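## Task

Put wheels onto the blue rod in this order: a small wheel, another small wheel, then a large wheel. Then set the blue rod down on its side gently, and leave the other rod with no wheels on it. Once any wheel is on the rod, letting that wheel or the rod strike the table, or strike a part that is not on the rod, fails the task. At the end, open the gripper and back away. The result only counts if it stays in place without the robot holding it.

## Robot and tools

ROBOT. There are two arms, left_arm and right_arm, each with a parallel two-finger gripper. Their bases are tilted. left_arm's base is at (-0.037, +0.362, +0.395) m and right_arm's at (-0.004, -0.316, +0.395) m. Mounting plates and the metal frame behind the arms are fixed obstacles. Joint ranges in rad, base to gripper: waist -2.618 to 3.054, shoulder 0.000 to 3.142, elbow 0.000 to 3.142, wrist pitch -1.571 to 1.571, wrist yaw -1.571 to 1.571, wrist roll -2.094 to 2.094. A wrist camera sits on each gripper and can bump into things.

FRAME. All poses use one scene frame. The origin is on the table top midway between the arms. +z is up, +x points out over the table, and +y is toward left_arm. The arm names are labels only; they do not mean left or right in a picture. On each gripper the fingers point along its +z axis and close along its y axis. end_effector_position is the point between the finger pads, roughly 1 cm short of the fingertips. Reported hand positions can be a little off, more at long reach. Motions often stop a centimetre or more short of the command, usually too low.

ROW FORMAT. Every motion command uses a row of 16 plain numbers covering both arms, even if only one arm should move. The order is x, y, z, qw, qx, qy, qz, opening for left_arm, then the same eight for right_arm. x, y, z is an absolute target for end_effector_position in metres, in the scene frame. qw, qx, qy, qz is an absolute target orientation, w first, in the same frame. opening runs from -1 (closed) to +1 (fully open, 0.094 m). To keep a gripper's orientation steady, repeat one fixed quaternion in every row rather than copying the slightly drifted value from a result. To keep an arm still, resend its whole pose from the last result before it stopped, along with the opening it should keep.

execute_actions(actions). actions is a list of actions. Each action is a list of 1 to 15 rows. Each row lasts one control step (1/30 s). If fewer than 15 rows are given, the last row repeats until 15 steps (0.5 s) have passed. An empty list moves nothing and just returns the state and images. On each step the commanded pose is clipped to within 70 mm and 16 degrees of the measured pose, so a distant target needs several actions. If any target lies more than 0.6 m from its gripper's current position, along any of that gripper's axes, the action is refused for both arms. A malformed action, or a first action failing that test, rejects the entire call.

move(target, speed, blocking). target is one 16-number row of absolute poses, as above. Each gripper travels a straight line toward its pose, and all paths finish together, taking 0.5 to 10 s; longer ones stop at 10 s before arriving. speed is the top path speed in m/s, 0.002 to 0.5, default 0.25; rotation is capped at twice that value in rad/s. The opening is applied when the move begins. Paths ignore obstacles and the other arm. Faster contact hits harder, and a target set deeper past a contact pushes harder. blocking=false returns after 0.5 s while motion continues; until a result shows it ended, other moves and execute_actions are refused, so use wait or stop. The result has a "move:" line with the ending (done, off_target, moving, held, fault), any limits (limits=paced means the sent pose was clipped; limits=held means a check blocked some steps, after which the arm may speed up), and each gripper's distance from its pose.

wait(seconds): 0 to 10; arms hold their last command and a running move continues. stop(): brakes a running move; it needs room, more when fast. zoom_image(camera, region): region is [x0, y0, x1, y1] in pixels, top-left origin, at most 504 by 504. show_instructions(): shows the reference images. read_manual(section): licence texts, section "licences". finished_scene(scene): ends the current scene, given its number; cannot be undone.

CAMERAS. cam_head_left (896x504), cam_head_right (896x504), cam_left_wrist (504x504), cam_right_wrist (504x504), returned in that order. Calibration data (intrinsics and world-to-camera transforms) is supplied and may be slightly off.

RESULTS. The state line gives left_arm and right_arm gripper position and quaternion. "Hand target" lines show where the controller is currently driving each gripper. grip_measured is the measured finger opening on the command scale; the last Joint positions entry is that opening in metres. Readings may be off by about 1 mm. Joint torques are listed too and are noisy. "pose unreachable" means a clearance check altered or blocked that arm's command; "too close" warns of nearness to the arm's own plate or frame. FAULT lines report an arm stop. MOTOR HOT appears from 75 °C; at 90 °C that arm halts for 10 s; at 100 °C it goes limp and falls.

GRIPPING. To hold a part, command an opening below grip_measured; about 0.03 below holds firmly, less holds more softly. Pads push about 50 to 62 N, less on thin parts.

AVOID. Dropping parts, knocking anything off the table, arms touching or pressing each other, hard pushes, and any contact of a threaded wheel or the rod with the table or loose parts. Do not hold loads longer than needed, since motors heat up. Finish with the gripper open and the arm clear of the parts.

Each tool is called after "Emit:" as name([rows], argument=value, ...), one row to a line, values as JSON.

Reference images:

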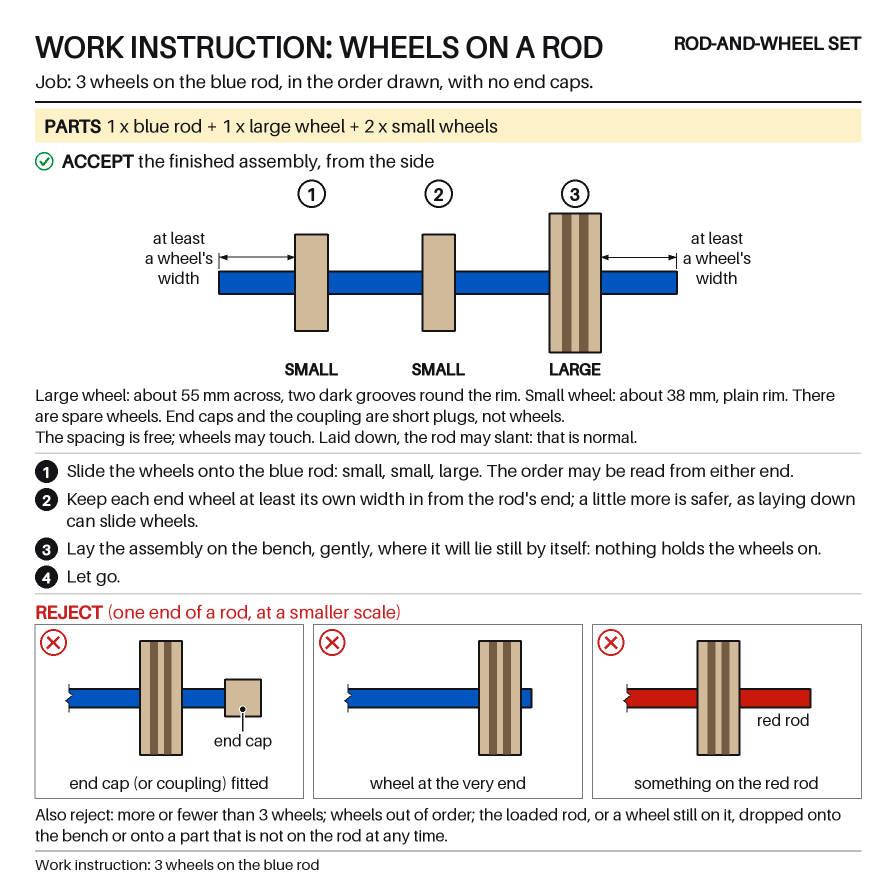

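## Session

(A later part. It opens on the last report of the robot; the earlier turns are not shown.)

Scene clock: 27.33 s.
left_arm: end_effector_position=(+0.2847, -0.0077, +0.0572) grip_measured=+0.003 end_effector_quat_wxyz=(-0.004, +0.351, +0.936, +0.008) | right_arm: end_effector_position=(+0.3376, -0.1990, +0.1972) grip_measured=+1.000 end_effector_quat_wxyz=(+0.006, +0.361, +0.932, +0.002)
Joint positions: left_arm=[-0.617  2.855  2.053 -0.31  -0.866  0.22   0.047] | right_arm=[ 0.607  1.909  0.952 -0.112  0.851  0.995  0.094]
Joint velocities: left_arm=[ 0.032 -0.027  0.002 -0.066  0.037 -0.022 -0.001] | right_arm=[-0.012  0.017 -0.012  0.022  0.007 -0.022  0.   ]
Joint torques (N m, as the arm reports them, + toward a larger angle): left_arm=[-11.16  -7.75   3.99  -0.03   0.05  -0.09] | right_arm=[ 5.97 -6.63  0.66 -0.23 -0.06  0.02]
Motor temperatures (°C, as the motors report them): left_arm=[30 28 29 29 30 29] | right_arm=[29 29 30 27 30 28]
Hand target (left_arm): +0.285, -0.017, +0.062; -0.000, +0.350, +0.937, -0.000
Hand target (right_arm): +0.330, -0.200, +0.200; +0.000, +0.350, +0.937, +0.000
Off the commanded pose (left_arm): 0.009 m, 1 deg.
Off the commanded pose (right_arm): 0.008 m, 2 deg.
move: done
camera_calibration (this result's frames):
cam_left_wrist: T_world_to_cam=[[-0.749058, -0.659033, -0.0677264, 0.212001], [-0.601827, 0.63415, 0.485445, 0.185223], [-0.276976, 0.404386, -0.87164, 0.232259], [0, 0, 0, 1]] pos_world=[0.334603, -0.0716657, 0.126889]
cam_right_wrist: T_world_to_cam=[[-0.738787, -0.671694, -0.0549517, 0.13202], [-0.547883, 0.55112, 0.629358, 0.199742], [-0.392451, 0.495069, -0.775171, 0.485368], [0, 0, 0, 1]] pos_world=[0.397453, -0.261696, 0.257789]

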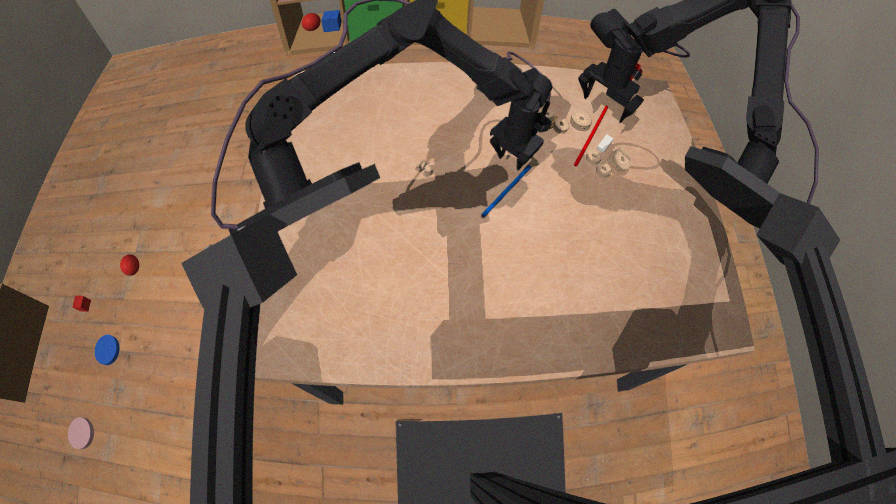

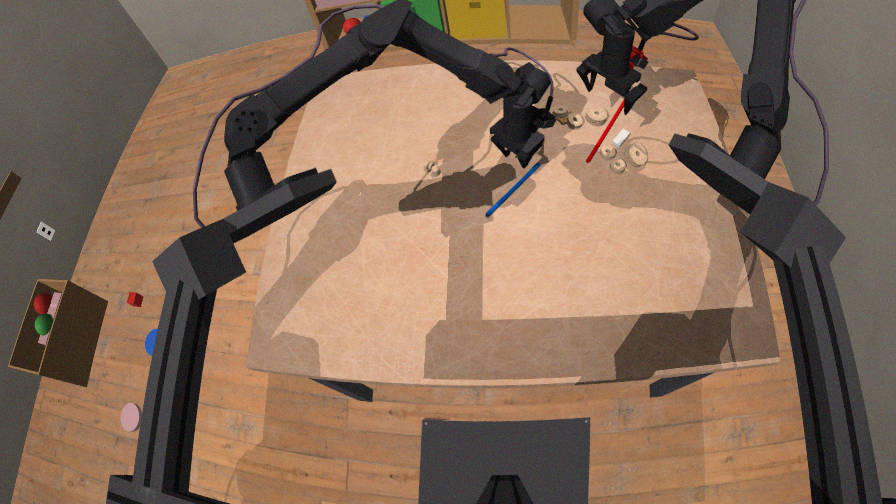

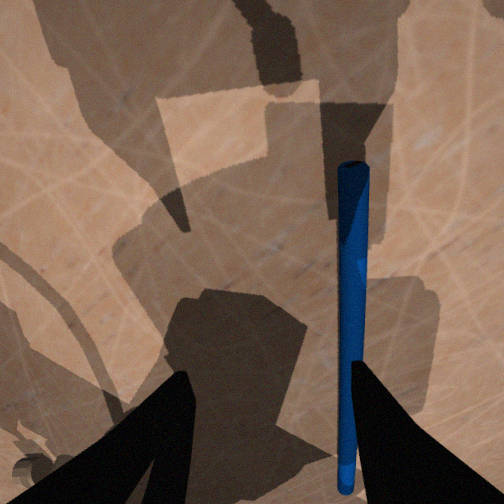

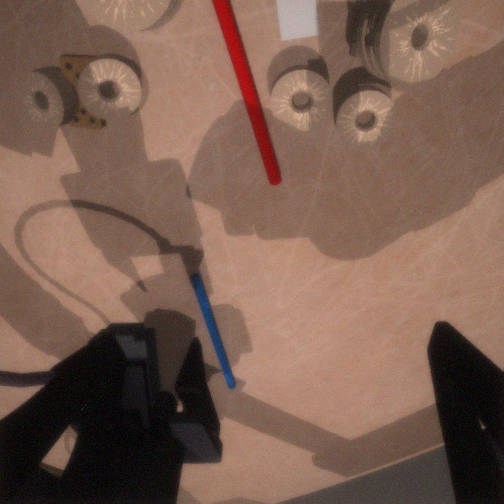

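Emit:
move(target=[0.275,-0.05,0.05,0,0.35,0.937,0,0, 0.33,-0.2,0.2,0,0.35,0.937,0,1])

Emit:
move(target=[0.275,-0.05,0.014,0,0.35,0.937,0,0, 0.33,-0.2,0.2,0,0.35,0.937,0,1], speed=0.08)

Scene clock: 28.50 s.
left_arm: end_effector_position=(+0.2719, -0.0375, +0.0389) grip_measured=+0.003 end_effector_quat_wxyz=(-0.010, +0.348, +0.937, +0.007) | right_arm: end_effector_position=(+0.3376, -0.1990, +0.1972) grip_measured=+1.000 end_effector_quat_wxyz=(+0.006, +0.361, +0.932, +0.002)
Joint positions: left_arm=[-0.63   3.052  2.351 -0.441 -0.866  0.184  0.047] | right_arm=[ 0.607  1.909  0.952 -0.112  0.851  0.995  0.094]
Joint velocities: left_arm=[-0.002 -0.007  0.002 -0.081 -0.037  0.037 -0.001] | right_arm=[ 0.002 -0.007 -0.007 -0.007 -0.037  0.022  0.   ]
Joint torques (N m, as the arm reports them, + toward a larger angle): left_arm=[-12.7   -8.4    4.38  -0.01  -0.01  -0.1 ] | right_arm=[ 6.11 -6.72  0.73 -0.22 -0.02 -0.03]
Motor temperatures (°C, as the motors report them): left_arm=[30 28 29 29 30 29] | right_arm=[29 29 30 27 30 28]
Hand target (left_arm): +0.274, -0.049, +0.051; +0.000, +0.350, +0.937, -0.000
Hand target (right_arm): +0.330, -0.200, +0.200; +0.000, +0.350, +0.937, +0.000
Off the commanded pose (left_arm): 0.017 m, 1 deg.
Off the commanded pose (right_arm): 0.008 m, 2 deg.
move: off_target (left_arm)
camera_calibration (this result's frames):
cam_left_wrist: T_world_to_cam=[[-0.745941, -0.663345, -0.0595512, 0.180214], [-0.599902, 0.630367, 0.492702, 0.204333], [-0.289292, 0.403252, -0.868158, 0.227976], [0, 0, 0, 1]] pos_world=[0.32296, -0.101192, 0.107976]
cam_right_wrist: T_world_to_cam=[[-0.738787, -0.671694, -0.0549517, 0.13202], [-0.547883, 0.55112, 0.629358, 0.199742], [-0.392451, 0.495069, -0.775171, 0.485368], [0, 0, 0, 1]] pos_world=[0.397453, -0.261696, 0.257789]

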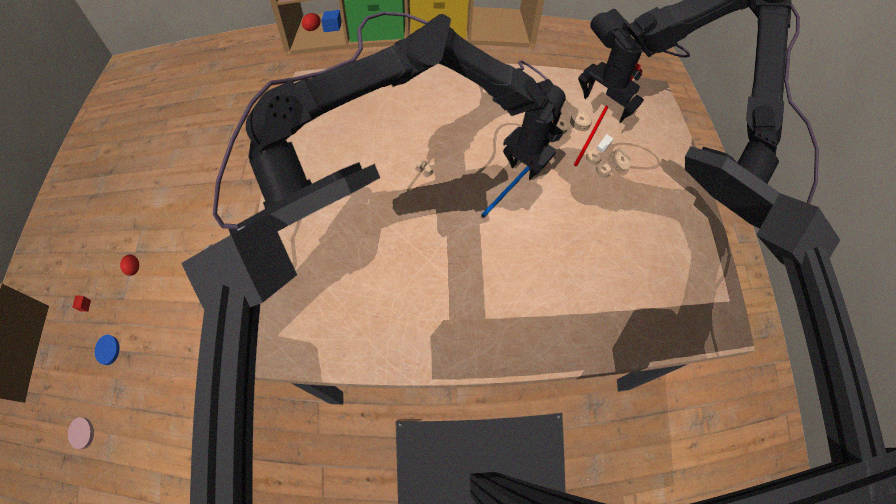

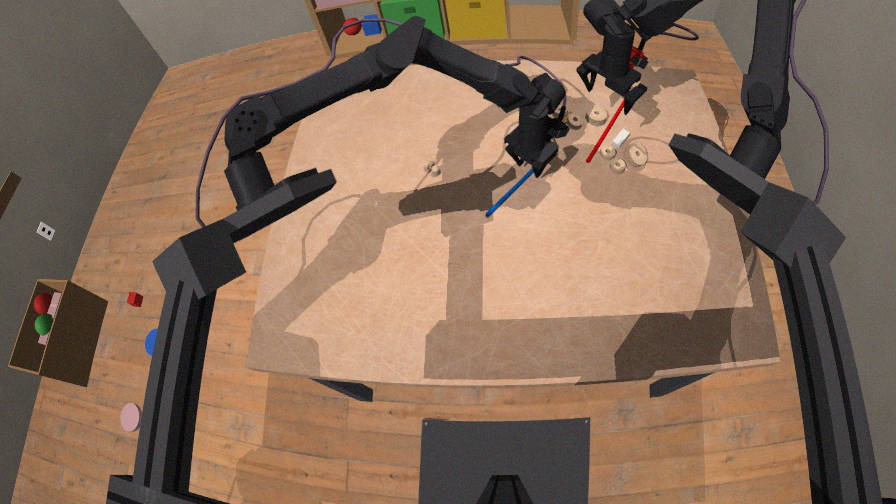

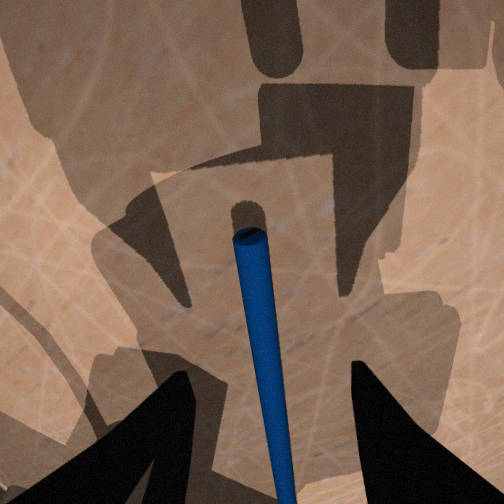

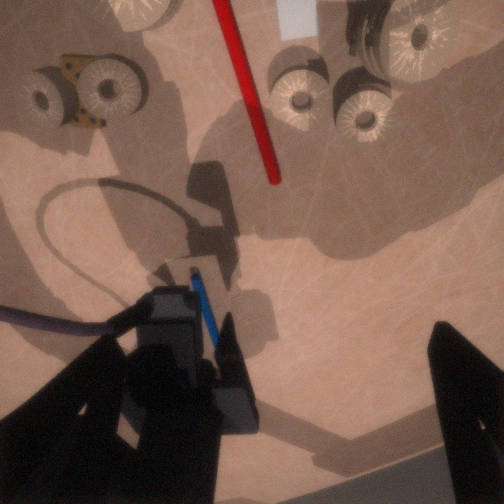

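Scene clock: 29.30 s.
left_arm: end_effector_position=(+0.2786, -0.0413, +0.0179) grip_measured=+0.003 end_effector_quat_wxyz=(+0.002, +0.352, +0.936, +0.002) | right_arm: end_effector_position=(+0.3376, -0.1990, +0.1972) grip_measured=+1.000 end_effector_quat_wxyz=(+0.006, +0.361, +0.932, +0.002)
Joint positions: left_arm=[-0.599  3.129  2.464 -0.41  -0.846  0.26   0.047] | right_arm=[ 0.607  1.909  0.952 -0.112  0.851  0.995  0.094]
Joint velocities: left_arm=[ 0.012 -0.012 -0.007 -0.037  0.037  0.007 -0.   ] | right_arm=[ 0.017 -0.007 -0.002  0.037 -0.11   0.007  0.   ]
Joint torques (N m, as the arm reports them, + toward a larger angle): left_arm=[-10.76  -6.58   3.72   0.45   0.09   0.01] | right_arm=[ 5.77 -6.52  0.65 -0.24 -0.01 -0.06]
Motor temperatures (°C, as the motors report them): left_arm=[30 28 29 29 30 29] | right_arm=[29 29 30 27 30 28]
Hand target (left_arm): +0.274, -0.049, +0.015; +0.008, +0.350, +0.937, -0.007
Hand target (right_arm): +0.330, -0.200, +0.200; +0.000, +0.350, +0.937, +0.000
Off the commanded pose (left_arm): 0.010 m, 0 deg.
Off the commanded pose (right_arm): 0.008 m, 2 deg.
joint sent to its limit (left arm) — the command would take joint 2 (shoulder) past its upper limit, so that joint was sent only as far as its limit.
move: done
camera_calibration (this result's frames):
cam_left_wrist: T_world_to_cam=[[-0.750181, -0.658383, -0.0613164, 0.182895], [-0.603237, 0.643459, 0.471239, 0.222965], [-0.270801, 0.390503, -0.879872, 0.207821], [0, 0, 0, 1]] pos_world=[0.327983, -0.104209, 0.0890003]
cam_right_wrist: T_world_to_cam=[[-0.738787, -0.671694, -0.0549517, 0.13202], [-0.547883, 0.55112, 0.629358, 0.199742], [-0.392451, 0.495069, -0.775171, 0.485368], [0, 0, 0, 1]] pos_world=[0.397453, -0.261696, 0.257789]

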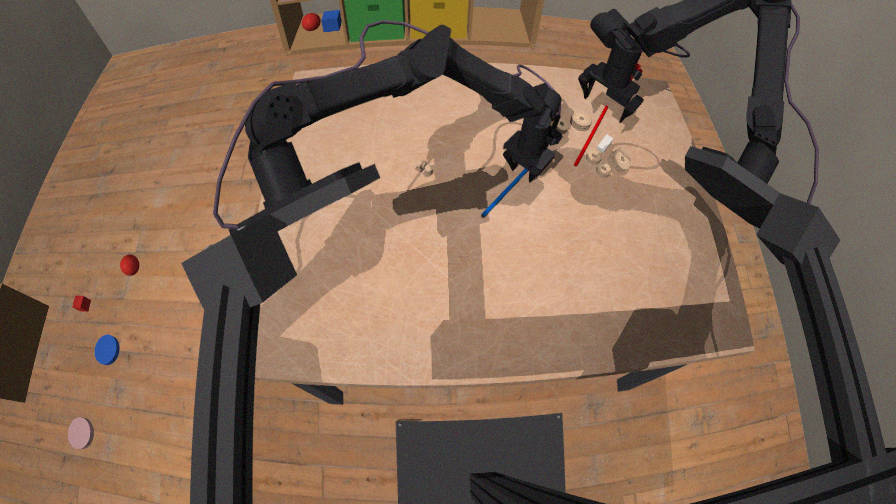

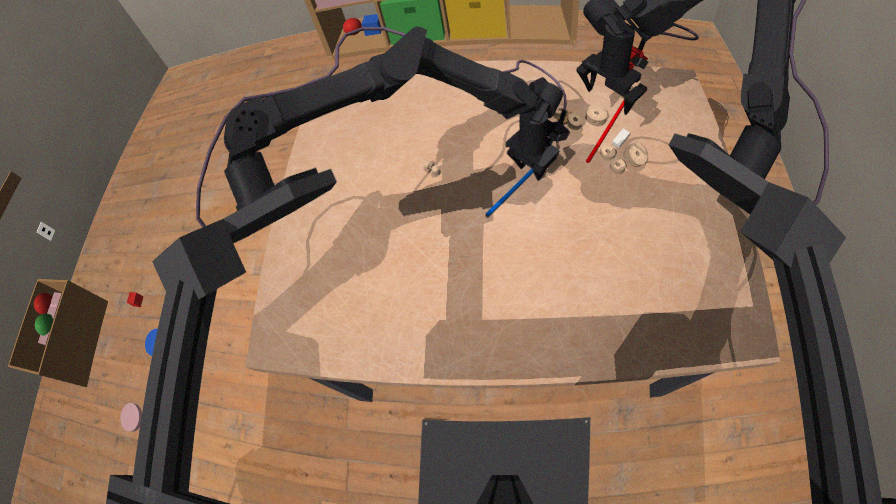

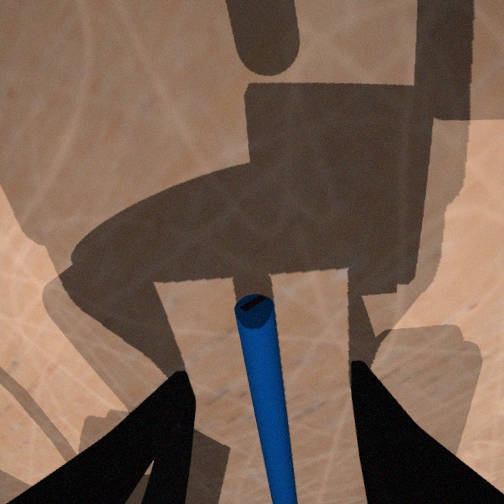

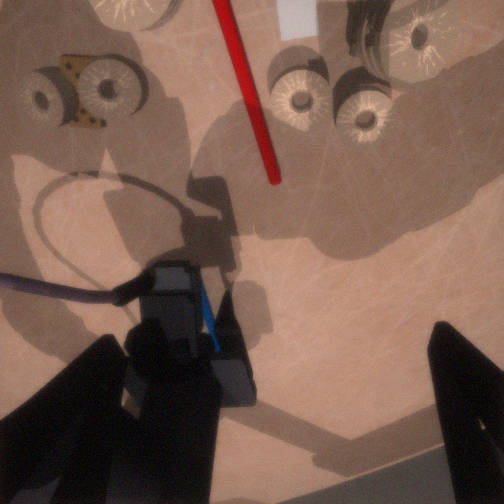

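Emit:
move(target=[0.272,-0.045,0.006,0,0.35,0.937,0,0, 0.33,-0.2,0.2,0,0.35,0.937,0,1], speed=0.05)

Emit:
move(target=[0.272,-0.045,0.006,0,0.35,0.937,0,-0.9, 0.33,-0.2,0.2,0,0.35,0.937,0,1])

Emit:
move(target=[0.27,0.0,0.15,0,0.35,0.937,0,-0.9, 0.33,-0.2,0.2,0,0.35,0.937,0,1], speed=0.15)

Scene clock: 30.17 s.
left_arm: end_effector_position=(+0.2810, -0.0435, +0.0176) grip_measured=+0.003 end_effector_quat_wxyz=(+0.007, +0.353, +0.936, -0.002) | right_arm: end_effector_position=(+0.3376, -0.1990, +0.1972) grip_measured=+1.000 end_effector_quat_wxyz=(+0.006, +0.361, +0.932, +0.002)
Joint positions: left_arm=[-0.599  3.129  2.464 -0.392 -0.839  0.276  0.047] | right_arm=[ 0.607  1.909  0.952 -0.112  0.851  0.995  0.094]
Joint velocities: left_arm=[-0.017  0.002  0.007  0.125 -0.037  0.037  0.   ] | right_arm=[-0.017  0.007 -0.022 -0.11  -0.022  0.051  0.   ]
Joint torques (N m, as the arm reports them, + toward a larger angle): left_arm=[-9.68 -6.69  2.07  0.52  0.12  0.03] | right_arm=[ 6.01 -6.48  0.54 -0.26 -0.03 -0.02]
Motor temperatures (°C, as the motors report them): left_arm=[30 28 29 29 30 29] | right_arm=[29 29 30 27 30 28]
Hand target (left_arm): +0.272, -0.044, +0.007; +0.006, +0.350, +0.937, -0.005
Hand target (right_arm): +0.330, -0.200, +0.200; +0.000, +0.350, +0.937, +0.000
Off the commanded pose (left_arm): 0.015 m, 1 deg.
Off the commanded pose (right_arm): 0.008 m, 2 deg.
joint sent to its limit (left arm) — the command would take joint 2 (shoulder) past its upper limit, so that joint was sent only as far as its limit.
move: off_target (left_arm)
camera_calibration (this result's frames):
cam_left_wrist: T_world_to_cam=[[-0.751128, -0.657494, -0.059236, 0.183492], [-0.60508, 0.649804, 0.460036, 0.226993], [-0.263979, 0.381389, -0.885922, 0.20689], [0, 0, 0, 1]] pos_world=[0.32979, -0.105761, 0.0897323]
cam_right_wrist: T_world_to_cam=[[-0.738787, -0.671694, -0.0549517, 0.13202], [-0.547883, 0.55112, 0.629358, 0.199742], [-0.392451, 0.495069, -0.775171, 0.485368], [0, 0, 0, 1]] pos_world=[0.397453, -0.261696, 0.257789]

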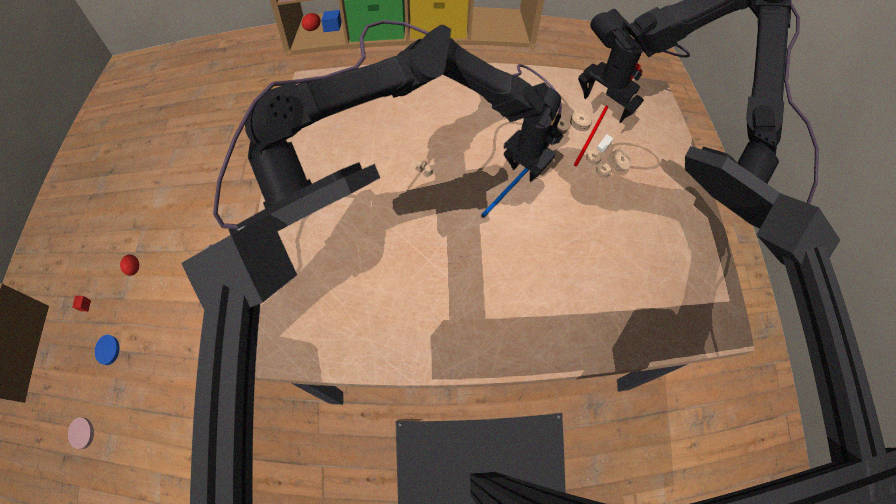

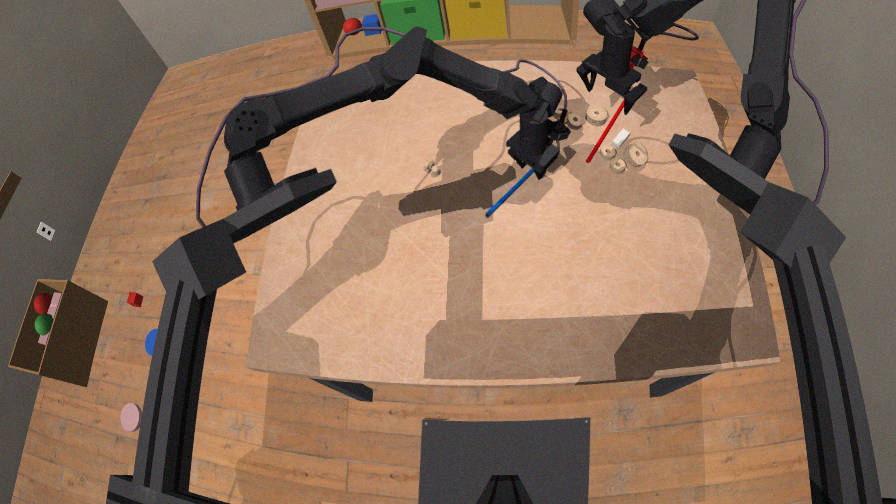

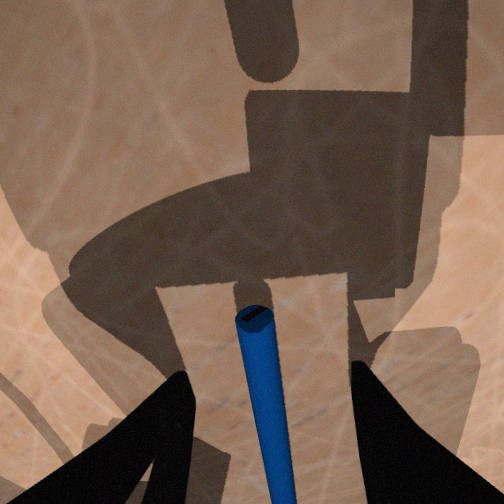

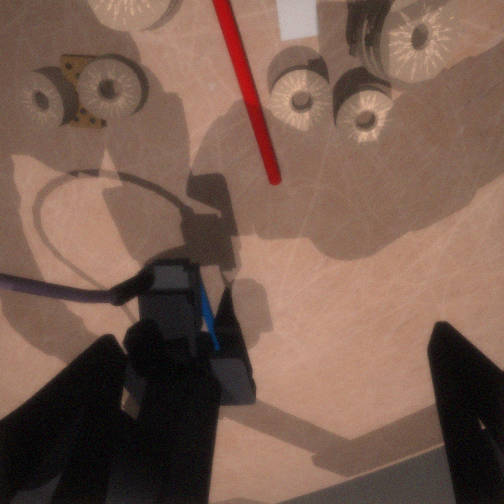

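Scene clock: 30.87 s.
left_arm: end_effector_position=(+0.2814, -0.0435, +0.0175) grip_measured=-0.837 end_effector_quat_wxyz=(+0.007, +0.352, +0.936, -0.002) | right_arm: end_effector_position=(+0.3376, -0.1990, +0.1972) grip_measured=+1.000 end_effector_quat_wxyz=(+0.006, +0.361, +0.932, +0.002)
Joint positions: left_arm=[-0.598  3.129  2.464 -0.391 -0.839  0.276  0.008] | right_arm=[ 0.607  1.909  0.952 -0.112  0.851  0.995  0.094]
Joint velocities: left_arm=[-0.007  0.012 -0.017  0.022 -0.037 -0.081  0.   ] | right_arm=[ 0.007 -0.012 -0.012 -0.037  0.007 -0.022  0.   ]
Joint torques (N m, as the arm reports them, + toward a larger angle): left_arm=[-9.65 -6.68  2.05  0.55  0.08  0.06] | right_arm=[ 5.9  -6.44  0.62 -0.23 -0.02  0.  ]
Motor temperatures (°C, as the motors report them): left_arm=[30 28 29 29 30 29] | right_arm=[29 29 30 27 30 28]
Hand target (left_arm): +0.272, -0.044, +0.007; +0.006, +0.350, +0.937, -0.005
Hand target (right_arm): +0.330, -0.200, +0.200; +0.000, +0.350, +0.937, +0.000
Off the commanded pose (left_arm): 0.015 m, 1 deg.
Off the commanded pose (right_arm): 0.008 m, 2 deg.
joint sent to its limit (left arm) — the command would take joint 2 (shoulder) past its upper limit, so that joint was sent only as far as its limit.
move: off_target (left_arm)
camera_calibration (this result's frames):
cam_left_wrist: T_world_to_cam=[[-0.749985, -0.658747, -0.0597895, 0.183401], [-0.606606, 0.64894, 0.459245, 0.227676], [-0.263726, 0.380695, -0.886295, 0.206749], [0, 0, 0, 1]] pos_world=[0.330183, -0.105642, 0.0896473]
cam_right_wrist: T_world_to_cam=[[-0.738787, -0.671694, -0.0549517, 0.13202], [-0.547883, 0.55112, 0.629358, 0.199742], [-0.392451, 0.495069, -0.775171, 0.485368], [0, 0, 0, 1]] pos_world=[0.397453, -0.261696, 0.257789]

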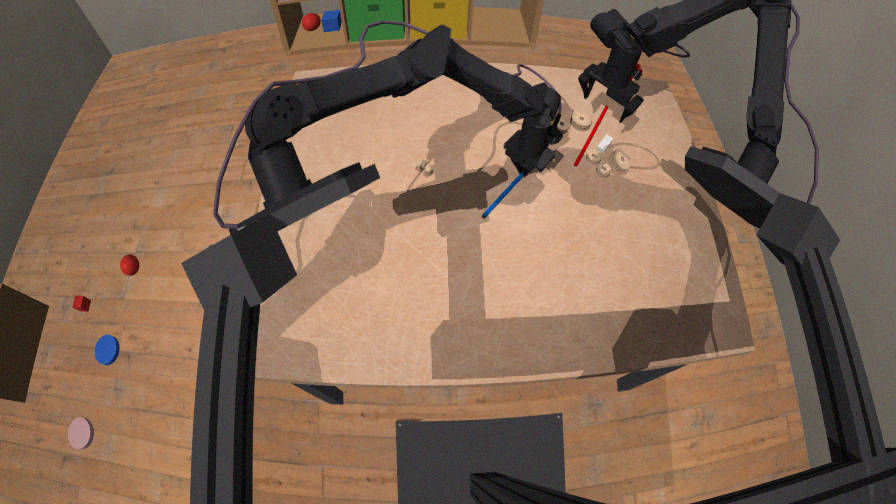

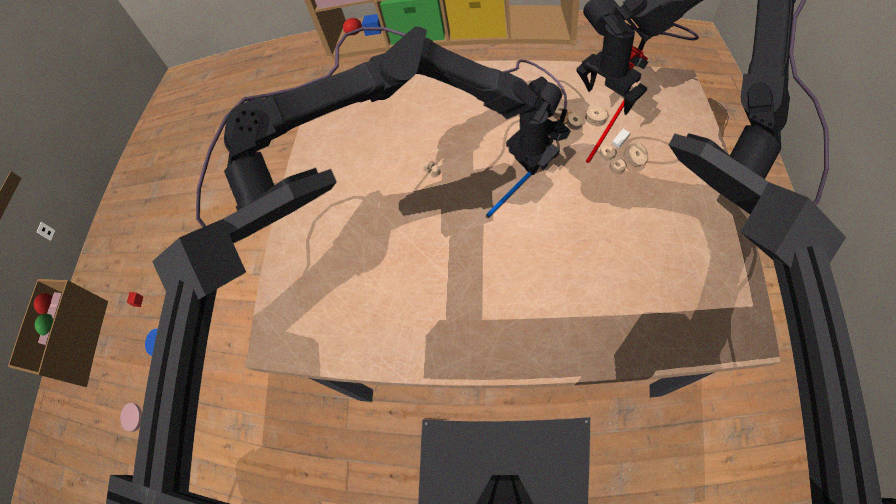

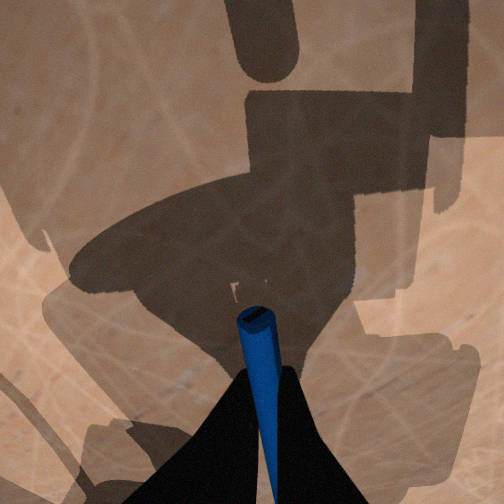

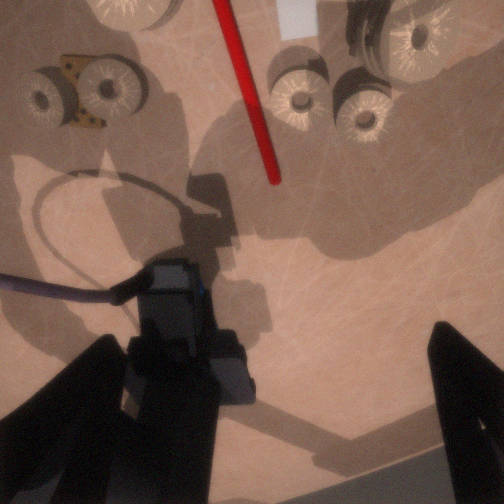

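Scene clock: 32.37 s.
left_arm: end_effector_position=(+0.2735, +0.0033, +0.1388) grip_measured=-0.837 end_effector_quat_wxyz=(-0.003, +0.343, +0.939, +0.002) | right_arm: end_effector_position=(+0.3376, -0.1990, +0.1972) grip_measured=+1.000 end_effector_quat_wxyz=(+0.006, +0.361, +0.932, +0.002)
Joint positions: left_arm=[-0.735  2.621  1.783 -0.4   -0.899  0.036  0.008] | right_arm=[ 0.607  1.909  0.952 -0.112  0.851  0.995  0.094]
Joint velocities: left_arm=[-0.032 -0.022  0.002 -0.022  0.007 -0.051 -0.001] | right_arm=[ 0.002  0.032 -0.007 -0.007 -0.11   0.007  0.   ]
Joint torques (N m, as the arm reports them, + toward a larger angle): left_arm=[-11.41  -9.64   0.85  -0.03  -0.05  -0.08] | right_arm=[ 5.82 -6.54  0.71 -0.29 -0.05 -0.1 ]
Motor temperatures (°C, as the motors report them): left_arm=[30 28 29 29 30 29] | right_arm=[29 29 30 27 30 28]
Hand target (left_arm): +0.271, +0.000, +0.149; +0.001, +0.350, +0.937, +0.000
Hand target (right_arm): +0.330, -0.200, +0.200; +0.000, +0.350, +0.937, +0.000
Off the commanded pose (left_arm): 0.012 m, 1 deg.
Off the commanded pose (right_arm): 0.008 m, 2 deg.
move: off_target (left_arm)
camera_calibration (this result's frames):
cam_left_wrist: T_world_to_cam=[[-0.738358, -0.672018, -0.0567475, 0.212034], [-0.610564, 0.630352, 0.479445, 0.135181], [-0.286424, 0.38865, -0.875735, 0.29909], [0, 0, 0, 1]] pos_world=[0.32476, -0.0589624, 0.209145]
cam_right_wrist: T_world_to_cam=[[-0.738787, -0.671694, -0.0549517, 0.13202], [-0.547883, 0.55112, 0.629358, 0.199742], [-0.392451, 0.495069, -0.775171, 0.485368], [0, 0, 0, 1]] pos_world=[0.397453, -0.261696, 0.257789]

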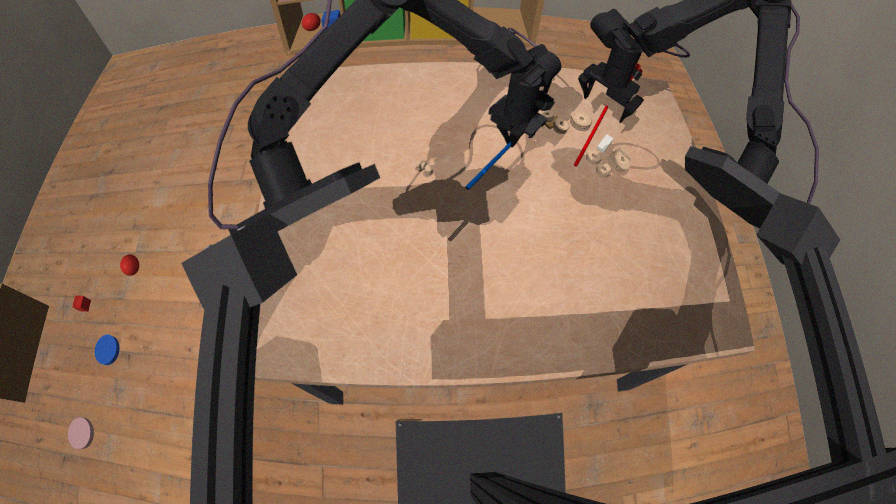

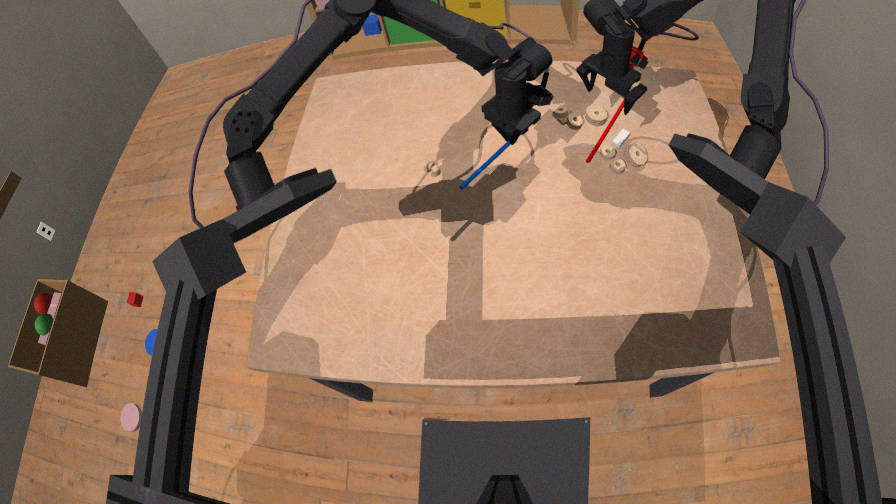

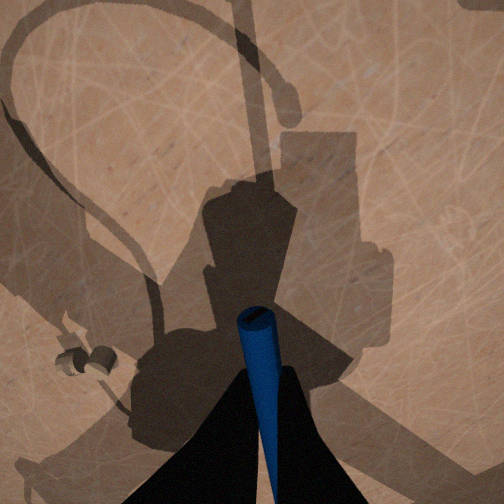

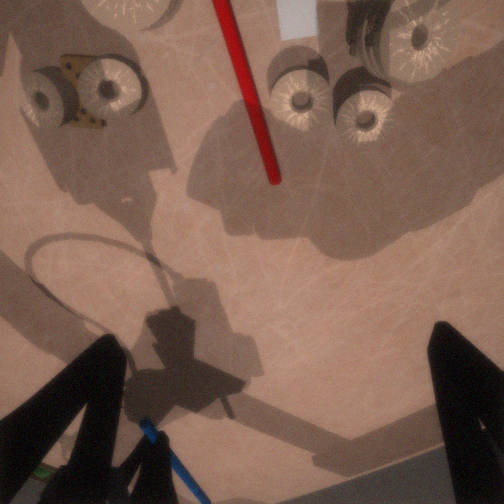

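Emit:
move(target=[0.27,0.0,0.2,0.2706,0.653,-0.2706,0.653,-0.9, 0.33,-0.2,0.2,0,0.35,0.937,0,1])

Scene clock: 39.40 s.
left_arm: end_effector_position=(+0.2726, +0.0033, +0.1844) grip_measured=-0.835 end_effector_quat_wxyz=(+0.333, +0.640, -0.410, +0.558) | right_arm: end_effector_position=(+0.3376, -0.1990, +0.1972) grip_measured=+1.000 end_effector_quat_wxyz=(+0.006, +0.361, +0.932, +0.002)
Joint positions: left_arm=[-0.361  2.66   0.977  1.557  0.521 -2.095  0.008] | right_arm=[ 0.607  1.909  0.952 -0.112  0.851  0.995  0.094]
Joint velocities: left_arm=[-0.027  0.022  0.007  0.051 -0.007 -0.051  0.001] | right_arm=[ 0.002 -0.007 -0.007  0.037 -0.022 -0.037  0.   ]
Joint torques (N m, as the arm reports them, + toward a larger angle): left_arm=[-8.46 -7.07 -3.11  1.25  0.48 -0.05] | right_arm=[ 5.87 -6.61  0.69 -0.23 -0.05 -0.05]
Motor temperatures (°C, as the motors report them): left_arm=[31 29 29 29 30 29] | right_arm=[29 29 30 27 30 28]
Hand target (left_arm): +0.270, -0.001, +0.197; +0.342, +0.631, -0.409, +0.563
Hand target (right_arm): +0.330, -0.200, +0.200; +0.000, +0.350, +0.937, +0.000
Off the commanded pose (left_arm): 0.016 m, 21 deg; orientation clipped at the last step of the last action.
Off the commanded pose (right_arm): 0.008 m, 2 deg.
joint sent to its limit (left arm) — the command would take joint 4 (wrist pitch) past its upper limit and joint 6 (wrist roll) past its lower limit, so those joints were sent only as far as their limits.
move: off_target (left_arm); limits=paced
camera_calibration (this result's frames):
cam_left_wrist: T_world_to_cam=[[0.917742, 0.367263, 0.151218, -0.279265], [-0.252397, 0.245311, 0.936012, -0.0678637], [0.306667, -0.897185, 0.317829, -0.0387484], [0, 0, 0, 1]] pos_world=[0.251047, 0.0844469, 0.118067]
cam_right_wrist: T_world_to_cam=[[-0.738787, -0.671694, -0.0549517, 0.13202], [-0.547883, 0.55112, 0.629358, 0.199742], [-0.392451, 0.495069, -0.775171, 0.485368], [0, 0, 0, 1]] pos_world=[0.397453, -0.261696, 0.257789]

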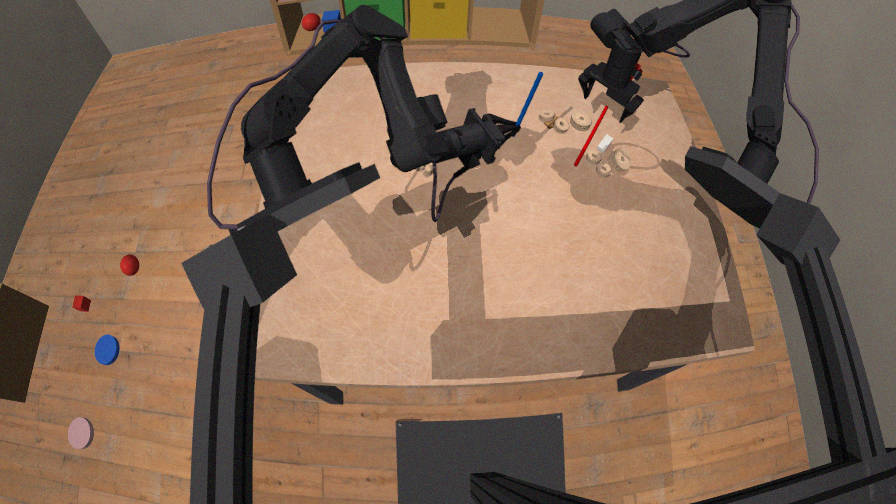

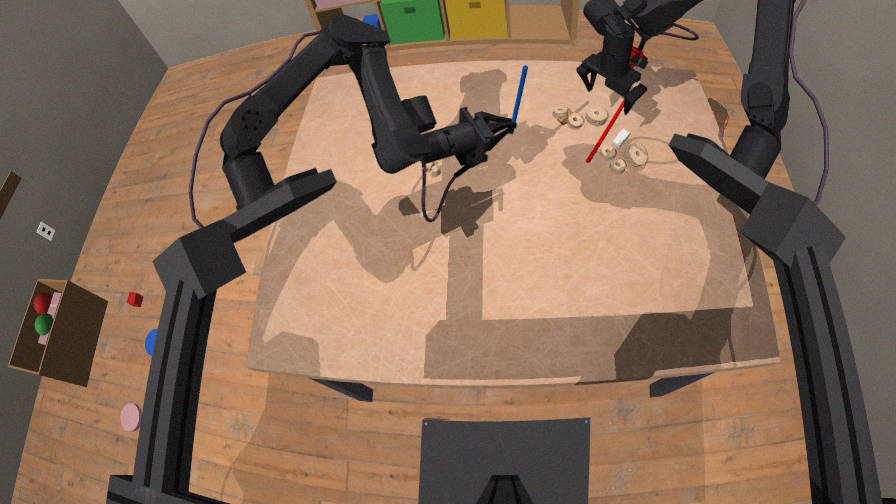

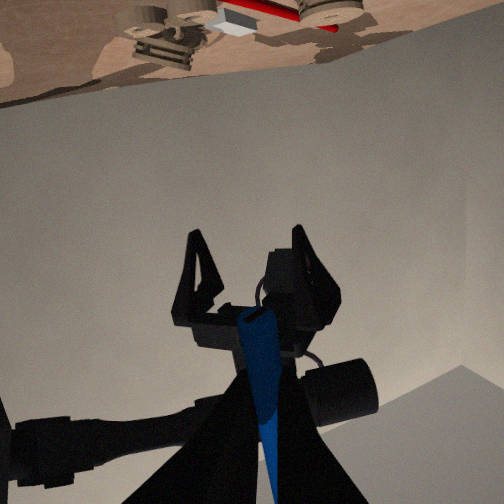

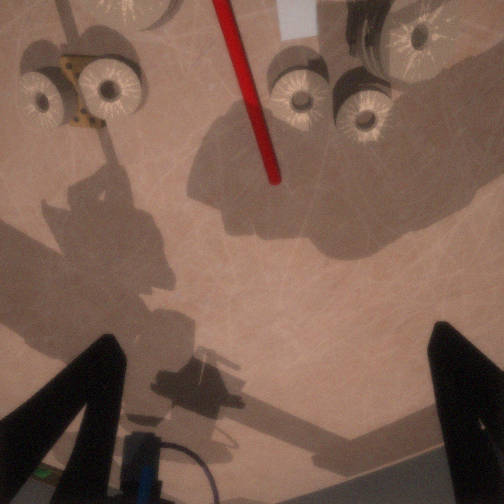

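Emit:
move(target=[0.27,0.0,0.2,0.38,0.596,-0.38,0.596,-0.9, 0.299,-0.238,0.06,0,0,1,0,0.05])

Scene clock: 41.83 s.
left_arm: end_effector_position=(+0.2706, +0.0046, +0.1957) grip_measured=-0.835 end_effector_quat_wxyz=(-0.368, -0.600, +0.406, -0.584) | right_arm: end_effector_position=(+0.3022, -0.2417, +0.0622) grip_measured=+0.052 end_effector_quat_wxyz=(-0.003, +0.006, +1.000, -0.005)
Joint positions: left_arm=[-0.331  2.659  0.991  1.558  0.667 -2.096  0.008] | right_arm=[ 0.249  2.194  0.903  0.468  0.645 -0.112  0.049]
Joint velocities: left_arm=[-0.017 -0.032  0.012 -0.051  0.037 -0.051 -0.003] | right_arm=[ 0.007 -0.012 -0.007 -0.007 -0.081 -0.037 -0.001]
Joint torques (N m, as the arm reports them, + toward a larger angle): left_arm=[-7.05 -5.09  0.23  1.22  0.61 -0.04] | right_arm=[ 4.79 -5.64 -0.95  0.19 -0.07 -0.05]
Motor temperatures (°C, as the motors report them): left_arm=[30 29 29 29 30 29] | right_arm=[29 29 30 27 30 28]
Hand target (left_arm): +0.270, +0.000, +0.200; +0.375, +0.588, -0.403, +0.593
Hand target (right_arm): +0.299, -0.237, +0.062; -0.002, +0.001, +1.000, +0.001
Off the commanded pose (left_arm): 0.006 m, 4 deg.
Off the commanded pose (right_arm): 0.005 m, 1 deg.
joint sent to its limit (left arm) — the command would take joint 4 (wrist pitch) past its upper limit and joint 6 (wrist roll) past its lower limit, so those joints were sent only as far as their limits.
move: off_target (left_arm)
camera_calibration (this result's frames):
cam_left_wrist: T_world_to_cam=[[0.927998, 0.336901, 0.159115, -0.283807], [-0.279491, 0.34705, 0.895232, -0.0643622], [0.246383, -0.875245, 0.416223, -0.0436377], [0, 0, 0, 1]] pos_world=[0.256135, 0.079758, 0.12094]
cam_right_wrist: T_world_to_cam=[[-0.105262, -0.993769, -0.0366587, -0.200659], [-0.764543, 0.0572984, 0.642022, 0.234137], [-0.63592, 0.0956074, -0.76581, 0.364418], [0, 0, 0, 1]] pos_world=[0.389627, -0.247665, 0.121398]

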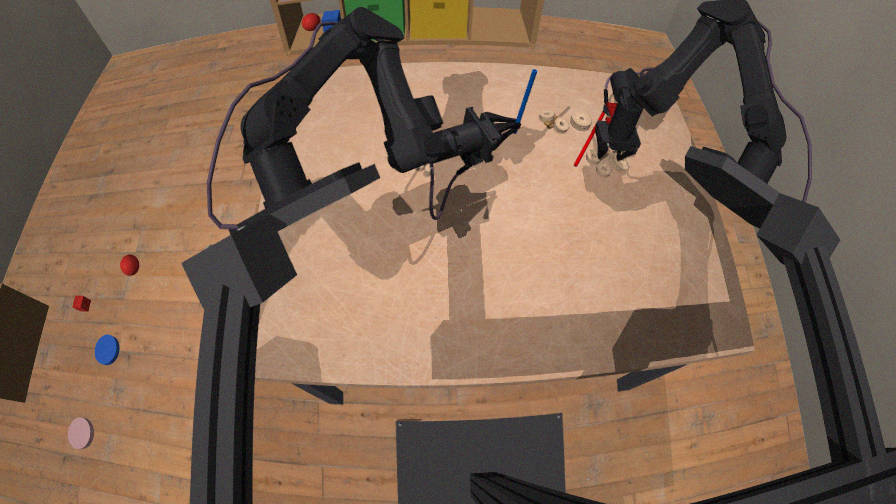

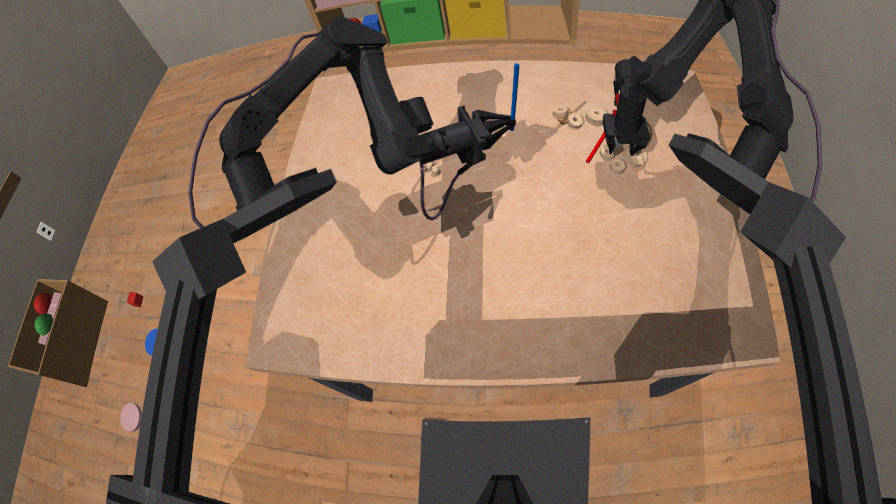

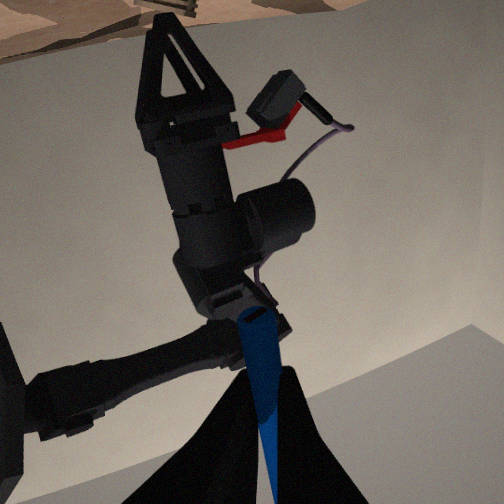

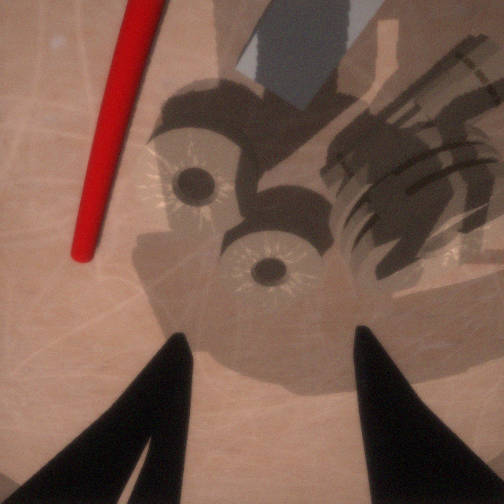

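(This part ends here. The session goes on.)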